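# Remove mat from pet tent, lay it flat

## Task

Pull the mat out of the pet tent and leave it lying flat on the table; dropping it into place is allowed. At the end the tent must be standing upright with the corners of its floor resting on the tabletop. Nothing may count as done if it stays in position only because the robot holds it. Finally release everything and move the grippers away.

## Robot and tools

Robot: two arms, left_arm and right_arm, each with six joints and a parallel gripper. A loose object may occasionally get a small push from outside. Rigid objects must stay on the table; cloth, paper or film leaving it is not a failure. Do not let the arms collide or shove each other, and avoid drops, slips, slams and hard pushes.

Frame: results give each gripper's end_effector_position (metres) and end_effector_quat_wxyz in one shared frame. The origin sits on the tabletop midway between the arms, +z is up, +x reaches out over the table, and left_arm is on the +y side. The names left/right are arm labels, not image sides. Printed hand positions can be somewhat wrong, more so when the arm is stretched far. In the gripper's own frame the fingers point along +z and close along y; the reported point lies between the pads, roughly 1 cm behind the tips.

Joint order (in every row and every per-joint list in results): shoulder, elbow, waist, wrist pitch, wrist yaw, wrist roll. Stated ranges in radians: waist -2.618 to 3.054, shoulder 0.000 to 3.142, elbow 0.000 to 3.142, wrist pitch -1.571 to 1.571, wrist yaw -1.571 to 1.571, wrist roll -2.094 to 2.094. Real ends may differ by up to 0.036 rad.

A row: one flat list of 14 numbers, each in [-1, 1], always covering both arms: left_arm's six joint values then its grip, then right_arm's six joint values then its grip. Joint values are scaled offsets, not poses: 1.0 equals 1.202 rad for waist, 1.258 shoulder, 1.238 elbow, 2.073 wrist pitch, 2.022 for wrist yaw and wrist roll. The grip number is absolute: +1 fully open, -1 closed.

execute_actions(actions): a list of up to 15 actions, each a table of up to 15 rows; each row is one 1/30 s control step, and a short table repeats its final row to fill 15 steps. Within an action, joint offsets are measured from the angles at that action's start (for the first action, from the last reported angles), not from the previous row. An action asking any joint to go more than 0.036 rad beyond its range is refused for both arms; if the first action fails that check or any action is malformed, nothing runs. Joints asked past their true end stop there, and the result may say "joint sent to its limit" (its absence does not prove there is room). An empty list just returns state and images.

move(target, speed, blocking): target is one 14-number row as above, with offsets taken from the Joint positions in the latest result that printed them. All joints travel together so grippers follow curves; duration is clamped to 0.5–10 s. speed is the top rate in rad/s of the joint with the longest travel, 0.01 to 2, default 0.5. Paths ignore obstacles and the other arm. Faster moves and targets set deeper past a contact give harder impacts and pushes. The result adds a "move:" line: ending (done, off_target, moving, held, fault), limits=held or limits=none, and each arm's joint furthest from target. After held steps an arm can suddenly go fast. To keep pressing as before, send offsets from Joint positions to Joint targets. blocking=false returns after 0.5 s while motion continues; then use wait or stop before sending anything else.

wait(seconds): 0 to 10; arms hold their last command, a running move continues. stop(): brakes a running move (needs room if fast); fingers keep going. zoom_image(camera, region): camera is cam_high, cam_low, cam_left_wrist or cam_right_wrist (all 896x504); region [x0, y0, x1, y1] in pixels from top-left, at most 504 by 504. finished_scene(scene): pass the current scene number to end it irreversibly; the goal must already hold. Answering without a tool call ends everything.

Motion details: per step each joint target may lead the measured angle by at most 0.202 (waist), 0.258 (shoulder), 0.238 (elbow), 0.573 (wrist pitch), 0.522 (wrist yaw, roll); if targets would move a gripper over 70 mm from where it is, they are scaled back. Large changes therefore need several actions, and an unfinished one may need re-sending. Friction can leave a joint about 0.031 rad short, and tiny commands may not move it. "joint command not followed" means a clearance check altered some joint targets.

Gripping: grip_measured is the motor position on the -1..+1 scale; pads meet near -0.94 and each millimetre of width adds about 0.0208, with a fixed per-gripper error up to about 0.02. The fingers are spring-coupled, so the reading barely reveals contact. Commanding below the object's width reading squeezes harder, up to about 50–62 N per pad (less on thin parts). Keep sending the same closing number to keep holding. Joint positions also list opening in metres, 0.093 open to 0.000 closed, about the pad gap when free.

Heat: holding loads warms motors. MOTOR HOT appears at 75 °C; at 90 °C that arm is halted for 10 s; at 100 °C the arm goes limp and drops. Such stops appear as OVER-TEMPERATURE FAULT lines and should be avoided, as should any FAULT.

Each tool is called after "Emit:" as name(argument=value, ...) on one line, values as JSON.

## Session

Emit:
execute_actions(actions=[])

Scene clock: 0.00 s.
left_arm: end_effector_position=(+0.4180, +0.2427, +0.4105) grip_measured=+0.984 end_effector_quat_wxyz=(+0.716, +0.035, +0.696, -0.033) | right_arm: end_effector_position=(+0.4132, -0.3501, +0.4012) grip_measured=+1.000 end_effector_quat_wxyz=(+0.704, +0.013, +0.710, -0.007)
Joint names: [shoulder, elbow, waist, wrist pitch, wrist yaw, wrist roll]
Joint positions: left_arm=[1.035 1.047 0.002 0.016 0.008 0.004 0.092] | right_arm=[ 1.059  1.056  0.014 -0.006  0.012  0.009  0.093]
Joint velocities: left_arm=[ 0.027  0.017 -0.002 -0.022  0.007 -0.037  0.   ] | right_arm=[-0.012 -0.007 -0.002  0.081  0.007  0.037  0.   ]
Motor temperatures (°C, as the motors report them): left_arm=[25 29 26 27 26 25] | right_arm=[26 26 24 25 24 23]
Joint targets: left_arm=[1.035 1.047 0.002 0.016 0.008 0.004] | right_arm=[1.059 1.056 0.014 -0.006 0.012 0.009]

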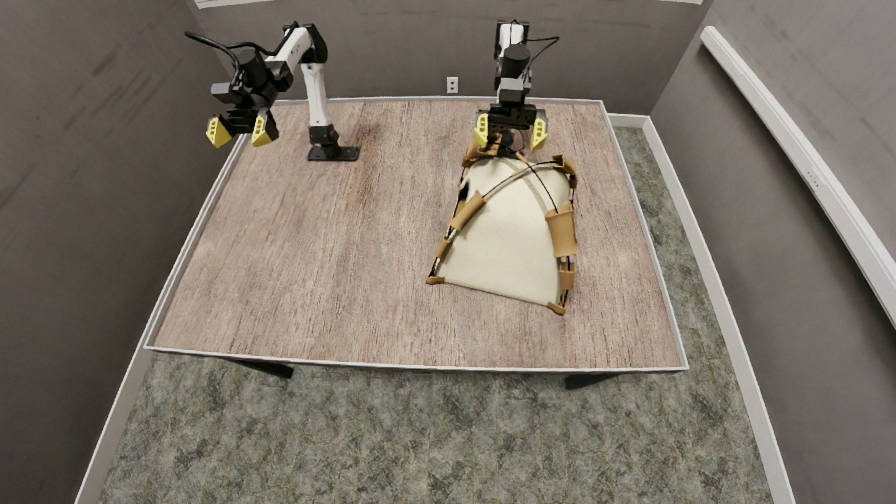

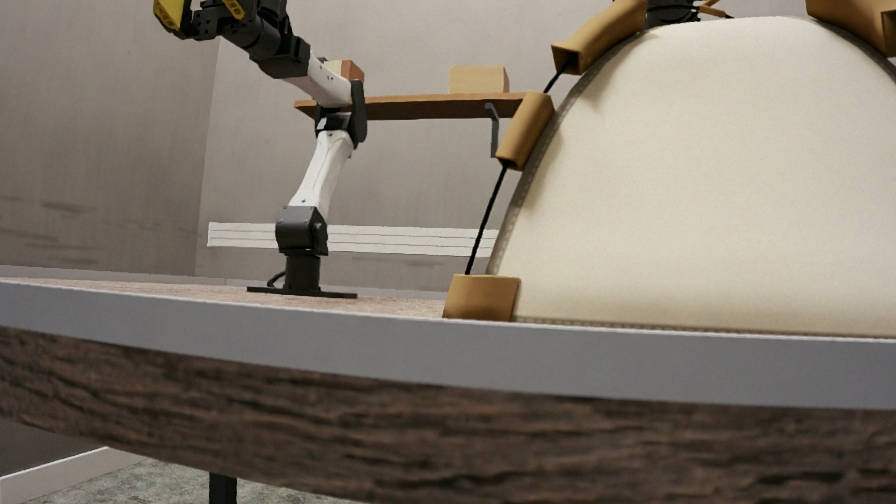

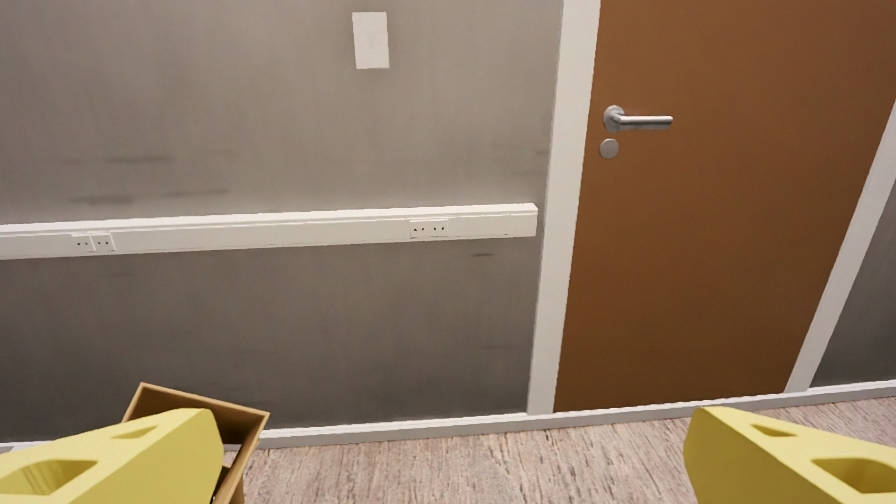

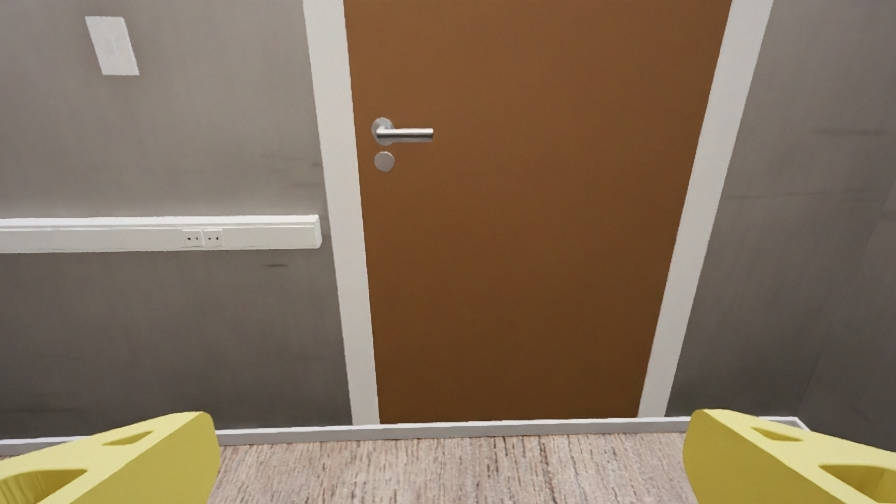

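Emit:
move(target=[0.44,0.9,0.13,-0.66,0,-0.2,0.3,0.5,0.03,0.74,-0.17,0,-0.92,-0.1], speed=1)

Scene clock: 5.67 s.
left_arm: end_effector_position=(+0.4168, +0.2970, +0.3933) grip_measured=+0.303 end_effector_quat_wxyz=(+0.388, -0.204, +0.896, -0.070) | right_arm: end_effector_position=(+0.3127, -0.0157, +0.0955) grip_measured=-0.098 end_effector_quat_wxyz=(-0.277, +0.927, -0.204, +0.152)
Joint names: [shoulder, elbow, waist, wrist pitch, wrist yaw, wrist roll]
Joint positions: left_arm=[ 1.57   2.14   0.149 -1.33   0.008 -0.393  0.06 ] | right_arm=[ 1.67   1.079  0.901 -0.337  0.012 -1.841  0.04 ]
Joint velocities: left_arm=[-0.002 -0.007 -0.007  0.007 -0.007 -0.066  0.   ] | right_arm=[ 0.007 -0.007  0.012 -0.037  0.007 -0.007  0.001]
Motor temperatures (°C, as the motors report them): left_arm=[25 30 26 28 26 25] | right_arm=[26 27 24 27 24 23]
Joint targets: left_arm=[1.588 2.161 0.159 -1.352 0.008 -0.401] | right_arm=[1.687 1.093 0.903 -0.358 0.012 -1.851]
move: off_target (left_arm, right_arm); limits=none; left_arm: farthest joint: the wrist pitch, 0.022 radians from its target (1.369 radians at the start); right_arm: farthest joint: the wrist pitch, 0.022 radians from its target (0.357 radians at the start)

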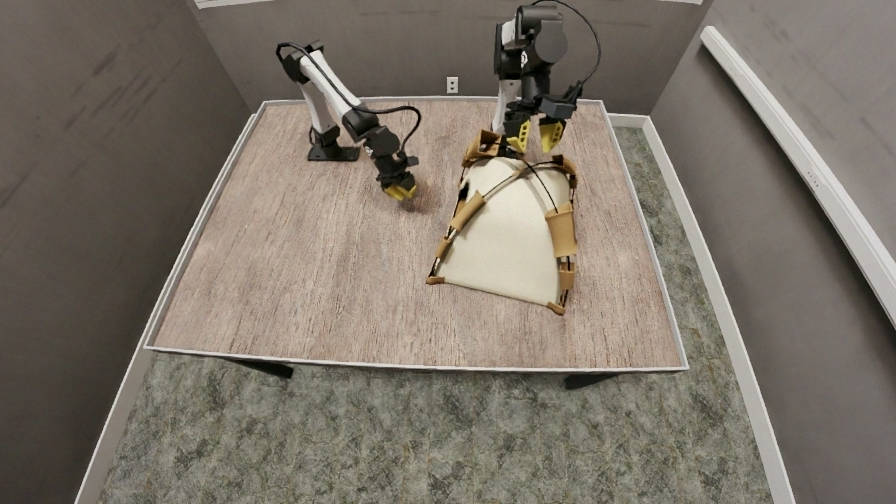

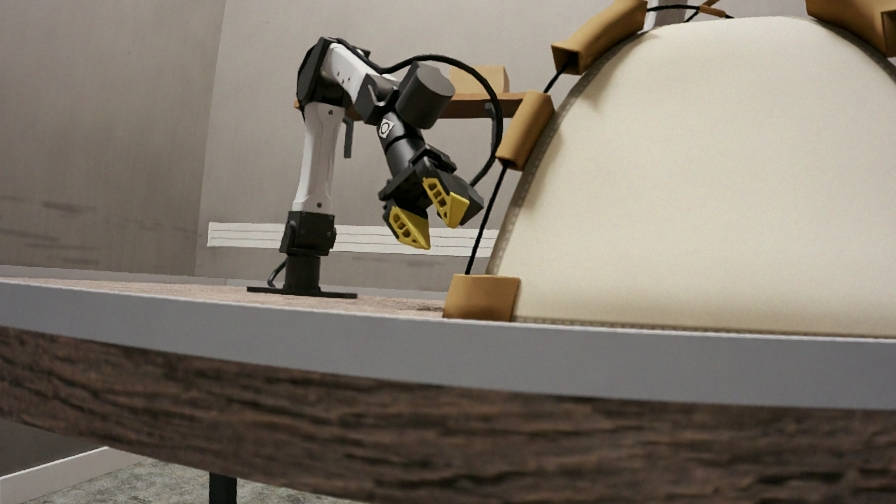

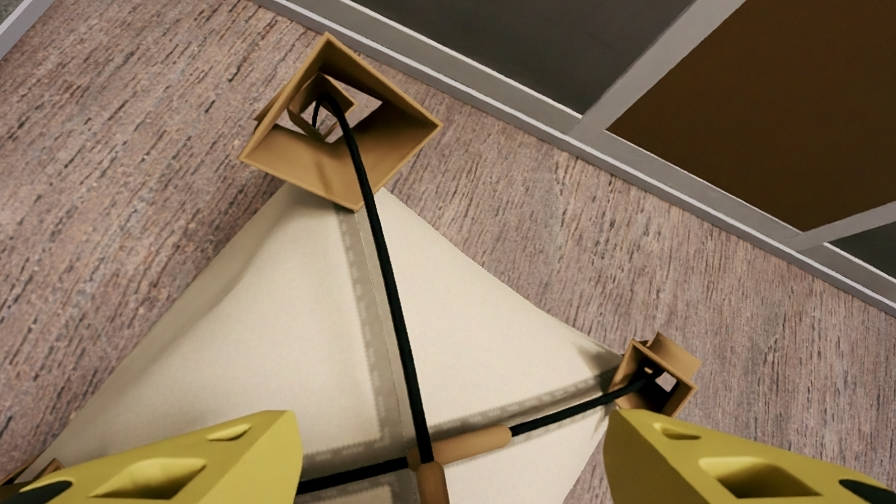

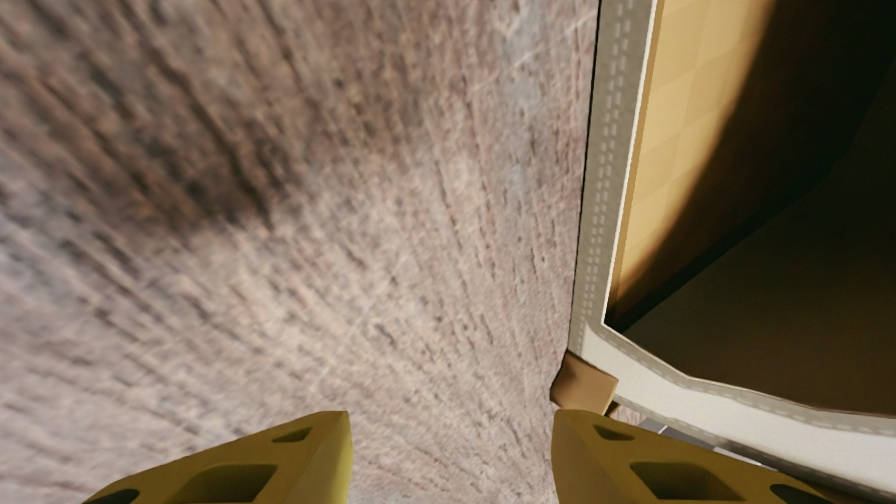

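Emit:
move(target=[0.165,0,0.04,0,0,-0.08,0.3,0.43,0.57,0.04,-0.12,0,0,-0.1])

Scene clock: 10.53 s.
left_arm: end_effector_position=(+0.4628, +0.3155, +0.3208) grip_measured=+0.303 end_effector_quat_wxyz=(+0.295, -0.300, +0.904, -0.072) | right_arm: end_effector_position=(+0.3772, +0.0957, +0.0828) grip_measured=-0.098 end_effector_quat_wxyz=(-0.257, +0.939, -0.187, +0.135)
Joint names: [shoulder, elbow, waist, wrist pitch, wrist yaw, wrist roll]
Joint positions: left_arm=[ 1.764  2.14   0.187 -1.33   0.008 -0.547  0.06 ] | right_arm=[ 2.187  1.769  0.941 -0.564  0.012 -1.842  0.04 ]
Joint velocities: left_arm=[ 0.012  0.012 -0.007 -0.022  0.007  0.037  0.001] | right_arm=[-0.002  0.007  0.002 -0.007  0.007  0.037 -0.001]
Motor temperatures (°C, as the motors report them): left_arm=[26 30 26 29 26 25] | right_arm=[27 28 24 27 24 23]
Joint targets: left_arm=[1.778 2.140 0.197 -1.330 0.008 -0.555] | right_arm=[2.211 1.784 0.949 -0.585 0.012 -1.841]
move: off_target (right_arm); limits=none; left_arm: farthest joint: the shoulder, 0.014 radians from its target (0.207 radians at the start); right_arm: farthest joint: the shoulder, 0.024 radians from its target (0.541 radians at the start)

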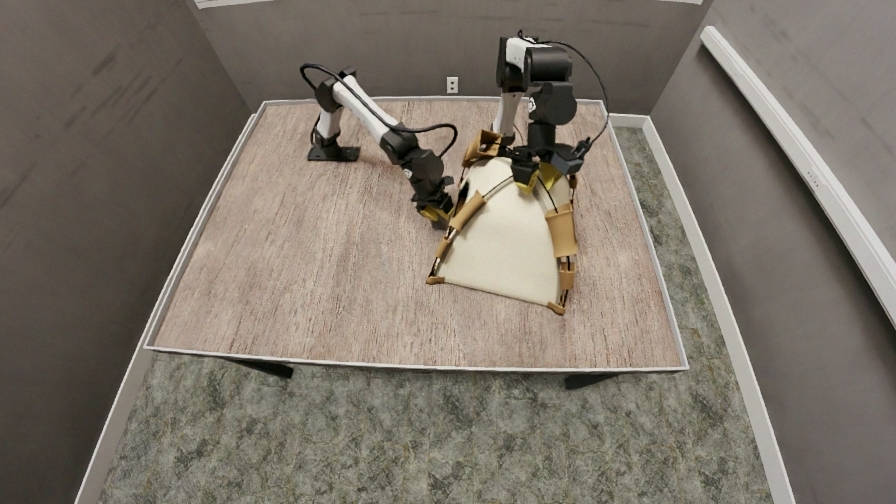

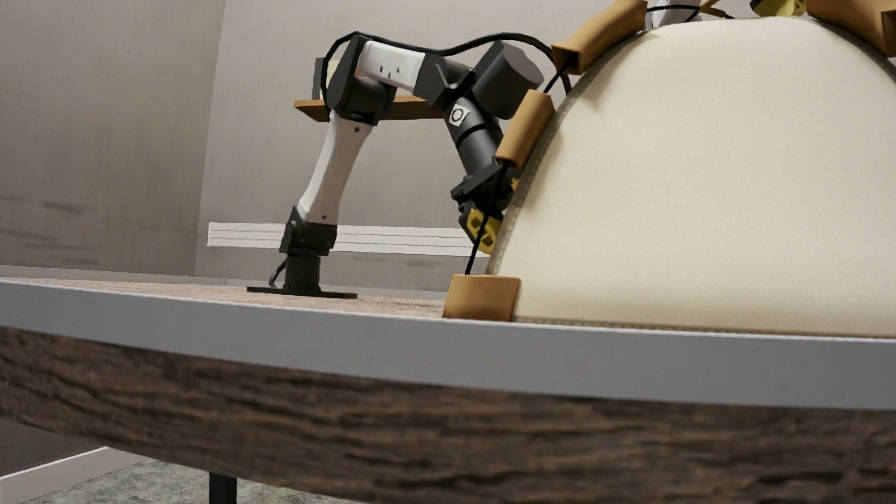

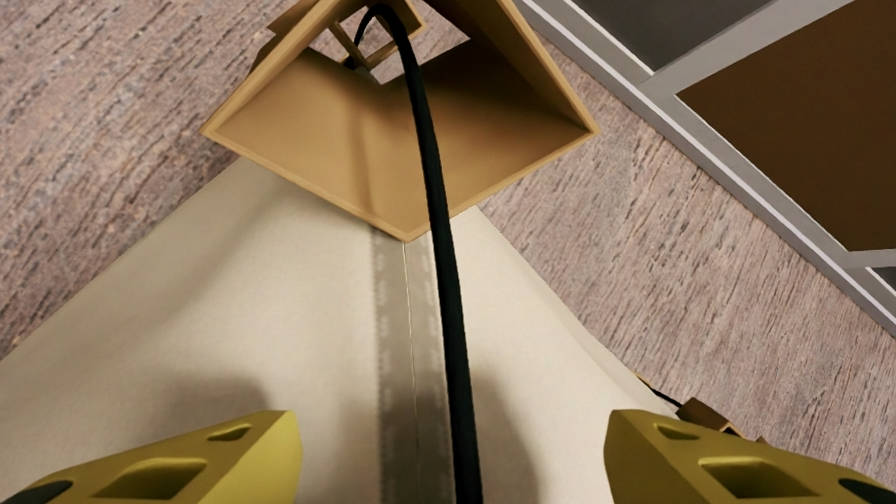

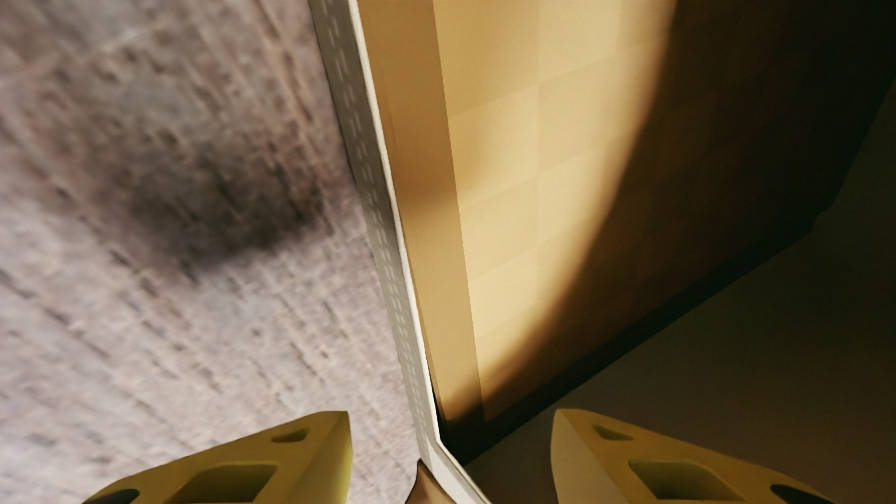

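Emit:
execute_actions(actions=[[[0.03,0,0,0,0,0,0.3,0,0,0,0,0,0,-0.1]],[[0,0,0,0,0,0,-1,0,0,0,0,0,0,-0.1]]])

Emit:
move(target=[0,0,-0.09,0,0,0,-1,0.025,0.05,0,-0.06,0,-0.05,-0.1], speed=0.12)

Scene clock: 14.97 s.
left_arm: end_effector_position=(+0.4678, +0.3160, +0.3112) grip_measured=-1.000 end_effector_quat_wxyz=(+0.284, -0.301, +0.908, -0.069) | right_arm: end_effector_position=(+0.3772, +0.0957, +0.0827) grip_measured=-0.098 end_effector_quat_wxyz=(-0.257, +0.939, -0.187, +0.135)
Joint names: [shoulder, elbow, waist, wrist pitch, wrist yaw, wrist roll]
Joint positions: left_arm=[ 1.788  2.14   0.187 -1.33   0.008 -0.547  0.   ] | right_arm=[ 2.187  1.769  0.941 -0.565  0.012 -1.842  0.04 ]
Joint velocities: left_arm=[-0.002  0.012  0.002  0.007 -0.037  0.022  0.   ] | right_arm=[ 0.002  0.007 -0.002  0.022  0.022  0.022 -0.001]
Motor temperatures (°C, as the motors report them): left_arm=[26 31 26 29 26 25] | right_arm=[29 29 24 27 24 23]
Joint targets: left_arm=[1.788 2.140 0.187 -1.330 0.008 -0.547] | right_arm=[2.187 1.769 0.941 -0.565 0.012 -1.842]

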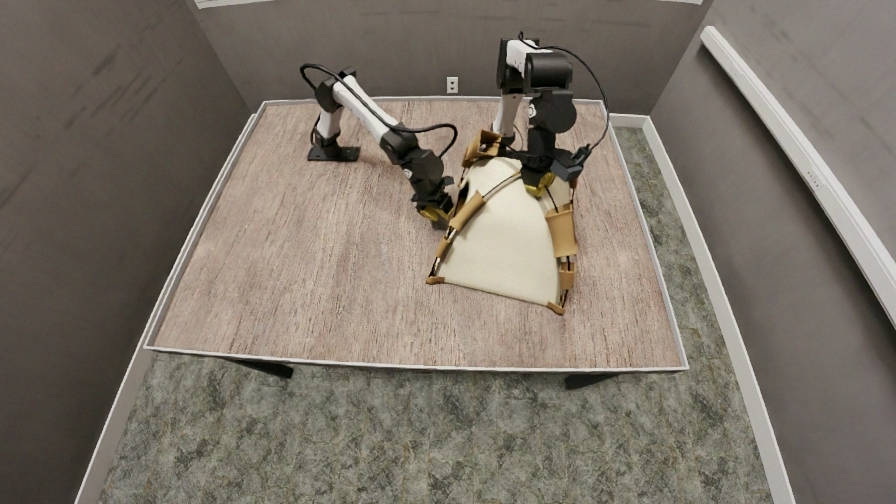

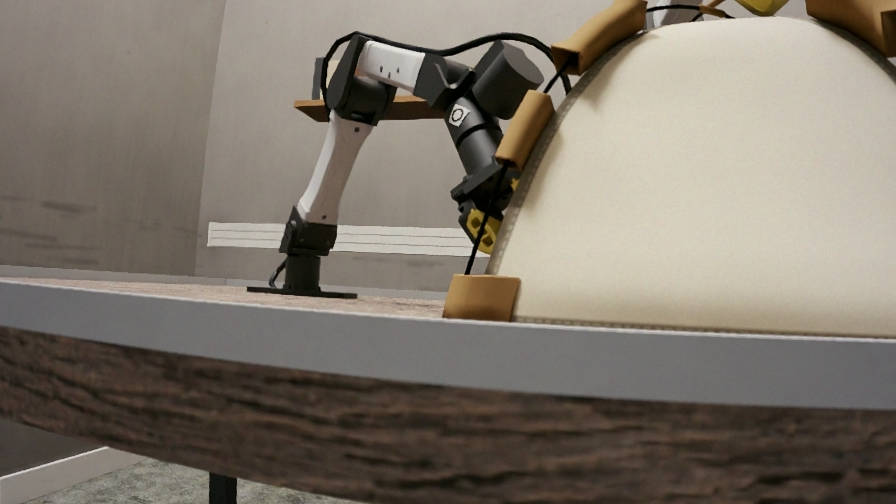

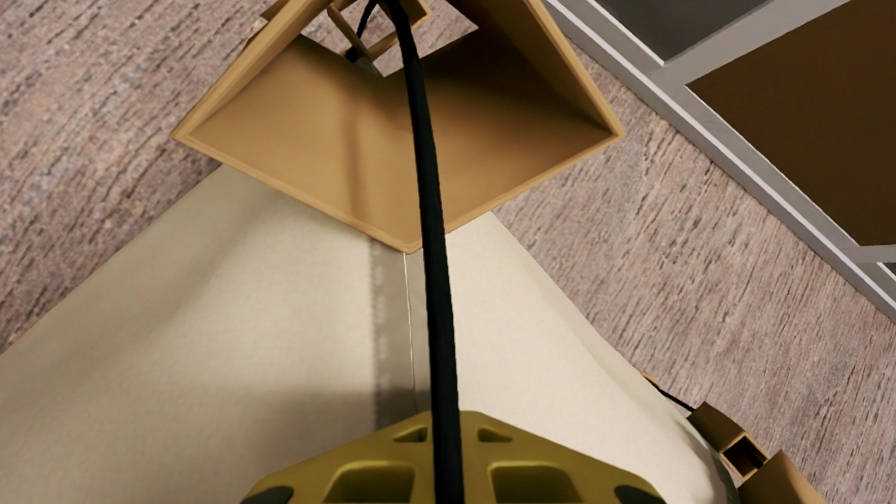

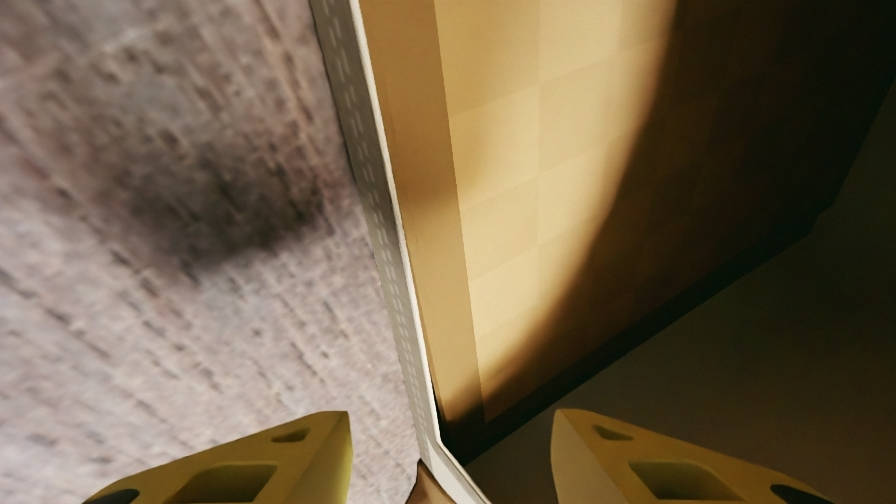

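Scene clock: 16.53 s.
left_arm: end_effector_position=(+0.4696, +0.2752, +0.3112) grip_measured=-1.000 end_effector_quat_wxyz=(+0.280, -0.257, +0.921, -0.083) | right_arm: end_effector_position=(+0.3714, +0.0882, +0.0877) grip_measured=-0.098 end_effector_quat_wxyz=(-0.227, +0.954, -0.145, +0.134)
Joint names: [shoulder, elbow, waist, wrist pitch, wrist yaw, wrist roll]
Joint positions: left_arm=[ 1.788  2.14   0.09  -1.33   0.008 -0.548  0.   ] | right_arm=[ 2.187  1.818  0.941 -0.669  0.012 -1.933  0.04 ]
Joint velocities: left_arm=[-0.002 -0.002 -0.007  0.007 -0.037 -0.051  0.   ] | right_arm=[-0.007  0.002  0.002 -0.037 -0.022 -0.007  0.001]
Motor temperatures (°C, as the motors report them): left_arm=[26 31 26 30 26 25] | right_arm=[29 29 24 27 24 23]
Joint targets: left_arm=[1.788 2.140 0.079 -1.330 0.009 -0.547] | right_arm=[2.218 1.831 0.941 -0.689 0.012 -1.943]
move: off_target (right_arm); limits=none; left_arm: farthest joint: the waist, 0.011 radians from its target (0.108 radians at the start); right_arm: farthest joint: the shoulder, 0.031 radians from its target (0.031 radians at the start)

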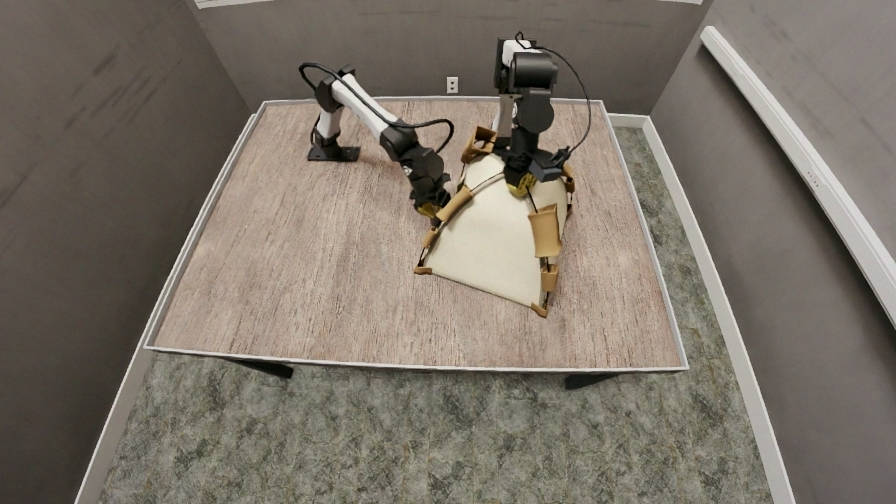

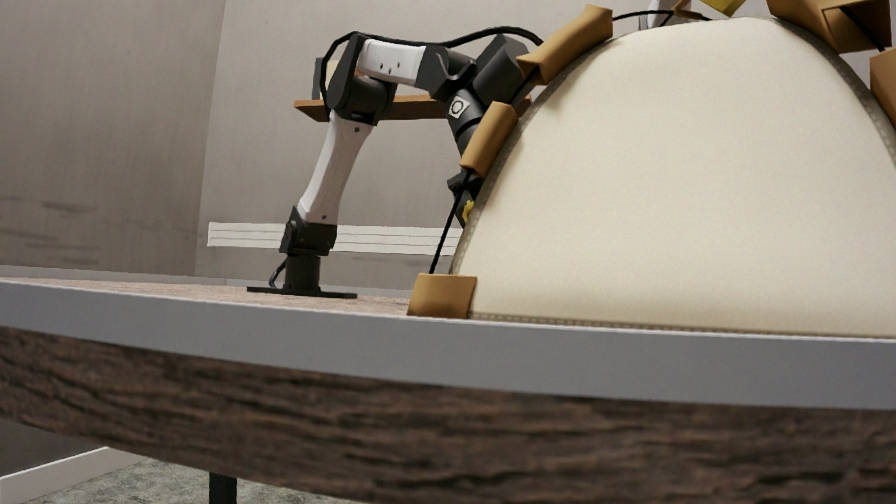

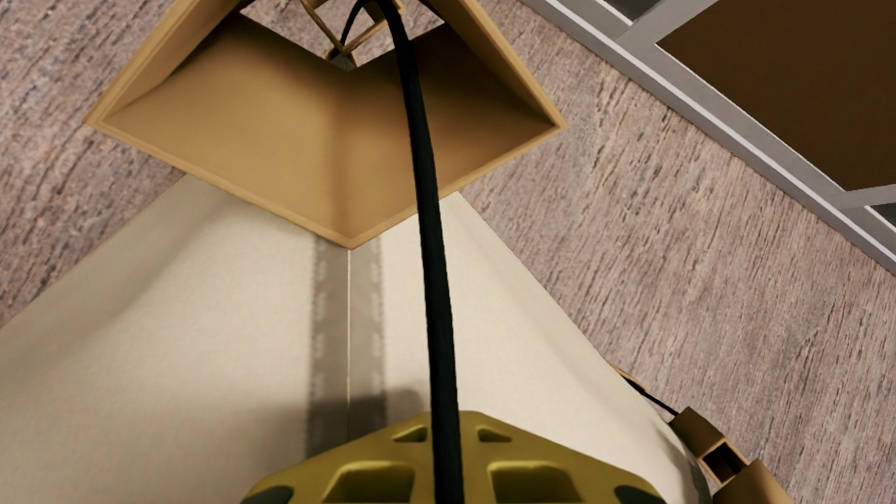

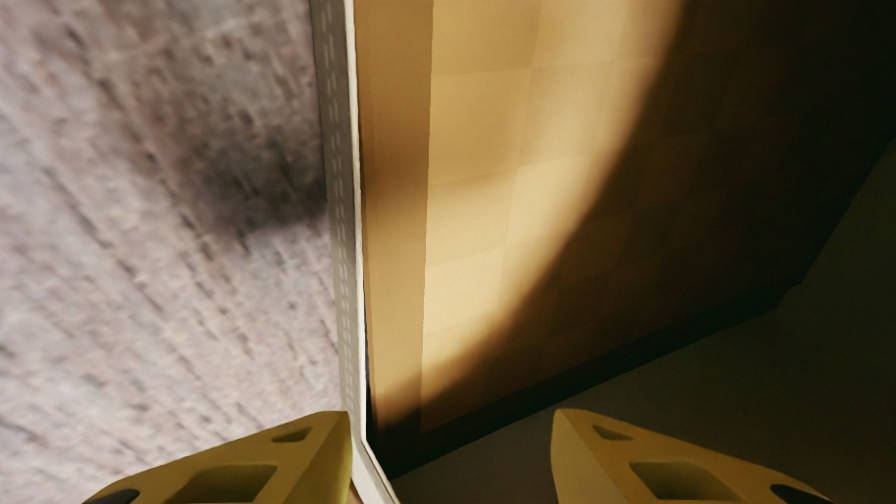

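Emit:
move(target=[0,0,0,0,0,0,-1,0.14,0.11,0,0,0,0.04,-0.1], speed=0.2)

Scene clock: 20.13 s.
left_arm: end_effector_position=(+0.4696, +0.2752, +0.3112) grip_measured=-1.000 end_effector_quat_wxyz=(+0.280, -0.257, +0.921, -0.083) | right_arm: end_effector_position=(+0.3859, +0.1069, +0.0506) grip_measured=-0.098 end_effector_quat_wxyz=(-0.219, +0.952, -0.180, +0.119)
Joint names: [shoulder, elbow, waist, wrist pitch, wrist yaw, wrist roll]
Joint positions: left_arm=[ 1.788  2.14   0.09  -1.33   0.008 -0.548  0.   ] | right_arm=[ 2.34   1.939  0.941 -0.666  0.012 -1.86   0.04 ]
Joint velocities: left_arm=[-0.002 -0.007 -0.002 -0.022  0.037  0.007  0.   ] | right_arm=[ 0.022 -0.012  0.002 -0.022  0.022 -0.007  0.001]
Motor temperatures (°C, as the motors report them): left_arm=[27 31 26 30 26 25] | right_arm=[30 29 24 27 24 23]
Joint targets: left_arm=[1.788 2.140 0.090 -1.330 0.008 -0.548] | right_arm=[2.363 1.954 0.941 -0.669 0.012 -1.852]
move: off_target (right_arm); limits=none; left_arm: farthest joint: the waist, 0.000 radians from its target (0.000 radians at the start); right_arm: farthest joint: the shoulder, 0.024 radians from its target (0.176 radians at the start)

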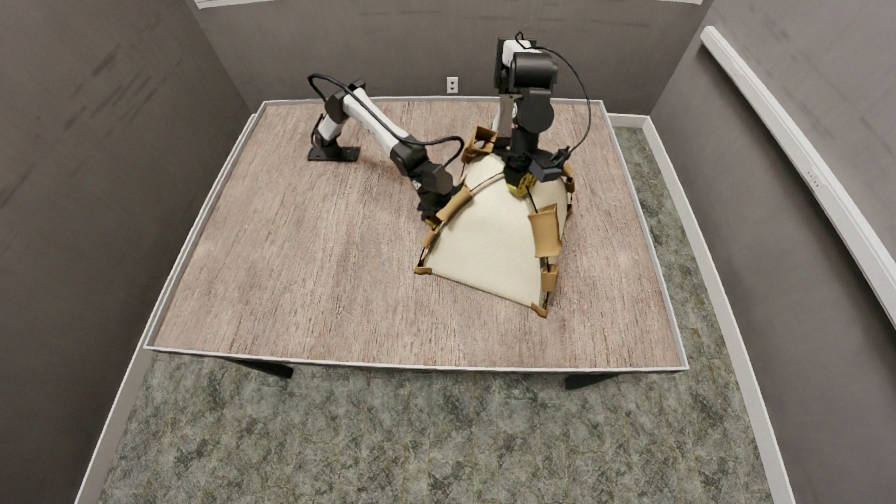

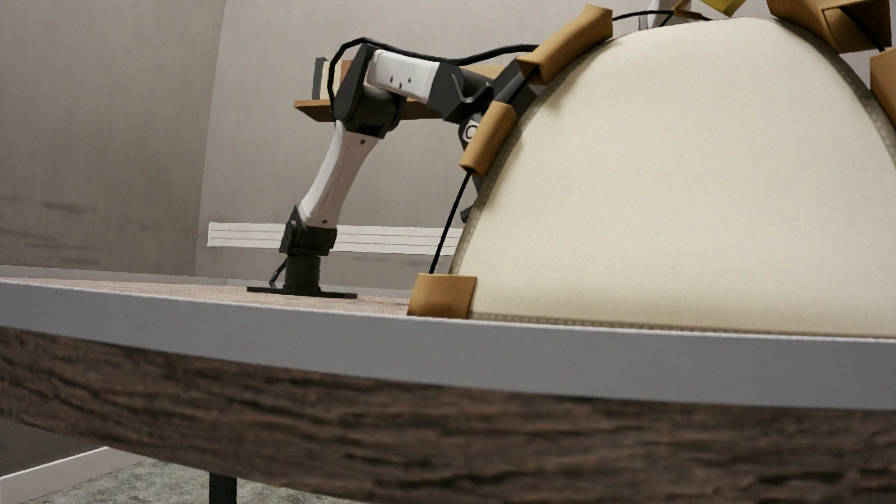

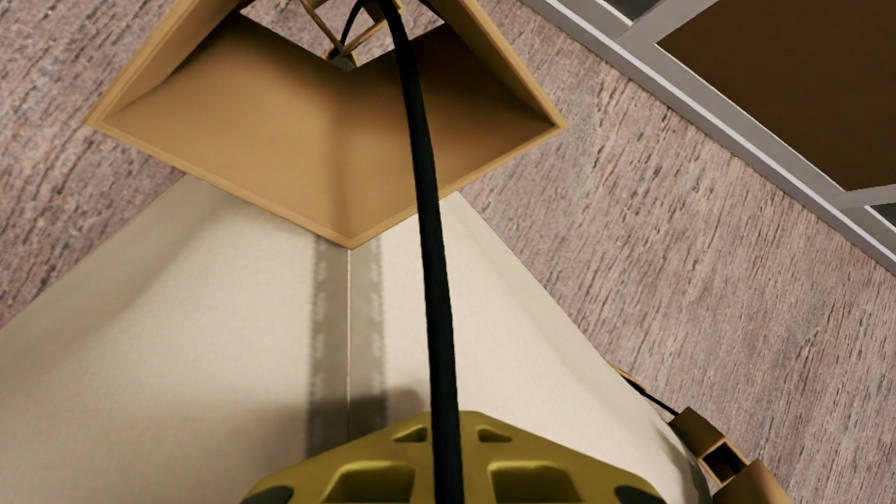

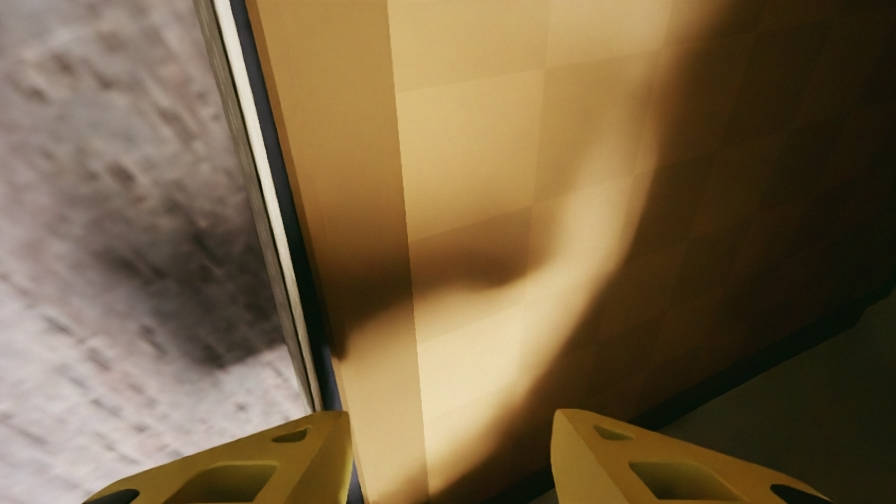

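Emit:
move(target=[0,0,0,0,0,0,-1,0.085,0.04,0,0,0,-0.04,-0.1], speed=0.12)

Scene clock: 23.30 s.
left_arm: end_effector_position=(+0.4696, +0.2752, +0.3112) grip_measured=-1.000 end_effector_quat_wxyz=(+0.280, -0.257, +0.921, -0.083) | right_arm: end_effector_position=(+0.3933, +0.1167, +0.0334) grip_measured=-0.098 end_effector_quat_wxyz=(-0.217, +0.957, -0.146, +0.127)
Joint names: [shoulder, elbow, waist, wrist pitch, wrist yaw, wrist roll]
Joint positions: left_arm=[ 1.788  2.14   0.09  -1.33   0.008 -0.548  0.   ] | right_arm=[ 2.407  1.986  0.941 -0.643  0.011 -1.931  0.04 ]
Joint velocities: left_arm=[-0.017  0.002  0.007 -0.022  0.037  0.007  0.   ] | right_arm=[-0.002 -0.012 -0.007  0.007  0.066 -0.051  0.001]
Motor temperatures (°C, as the motors report them): left_arm=[28 31 26 30 26 25] | right_arm=[31 30 24 27 24 23]
Joint targets: left_arm=[1.788 2.140 0.090 -1.330 0.008 -0.548] | right_arm=[2.446 1.988 0.941 -0.667 0.012 -1.941]
move: off_target (right_arm); limits=none; left_arm: farthest joint: the waist, 0.000 radians from its target (0.000 radians at the start); right_arm: farthest joint: the shoulder, 0.040 radians from its target (0.107 radians at the start)

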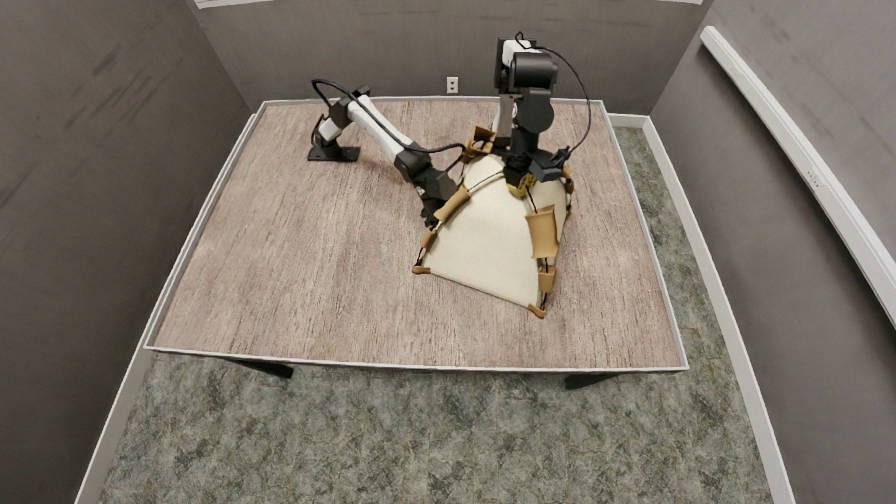

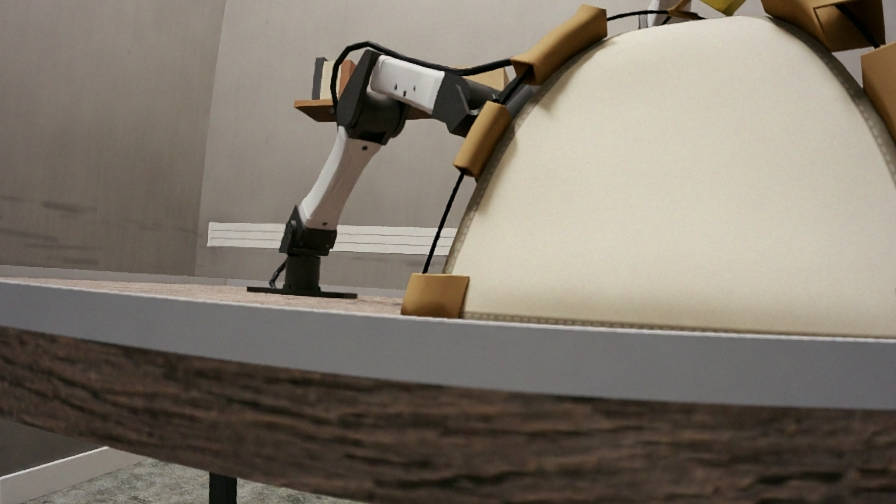

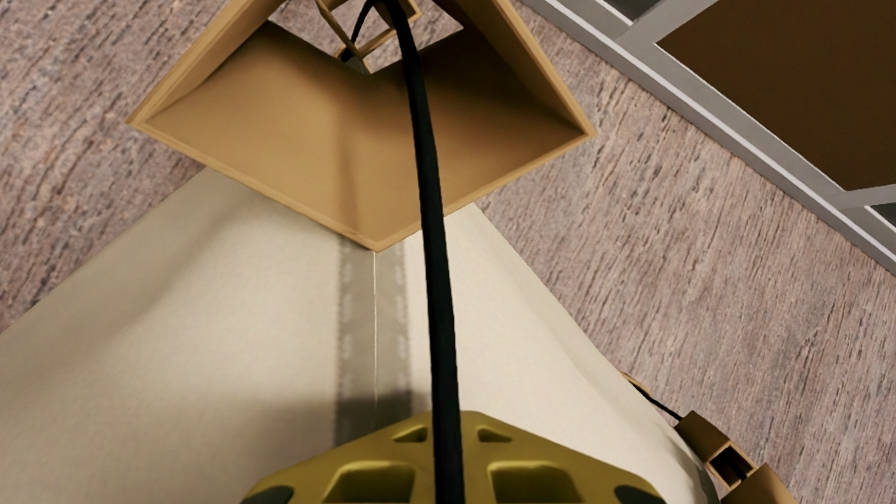

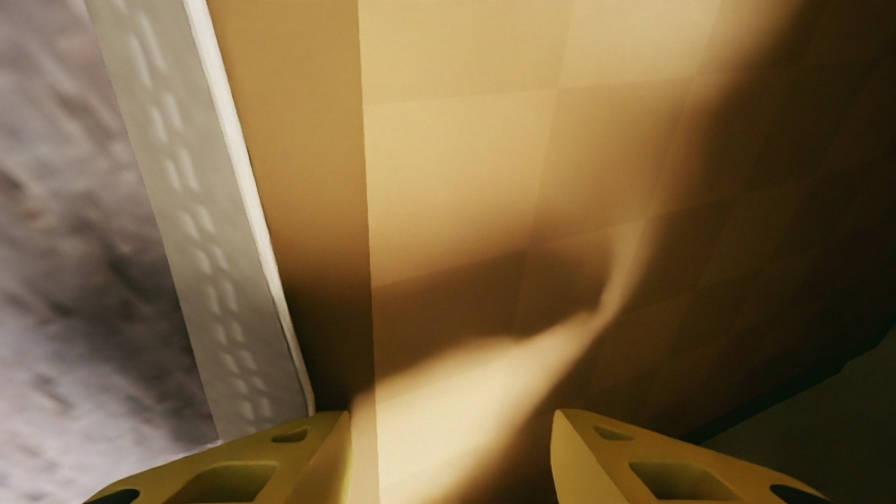

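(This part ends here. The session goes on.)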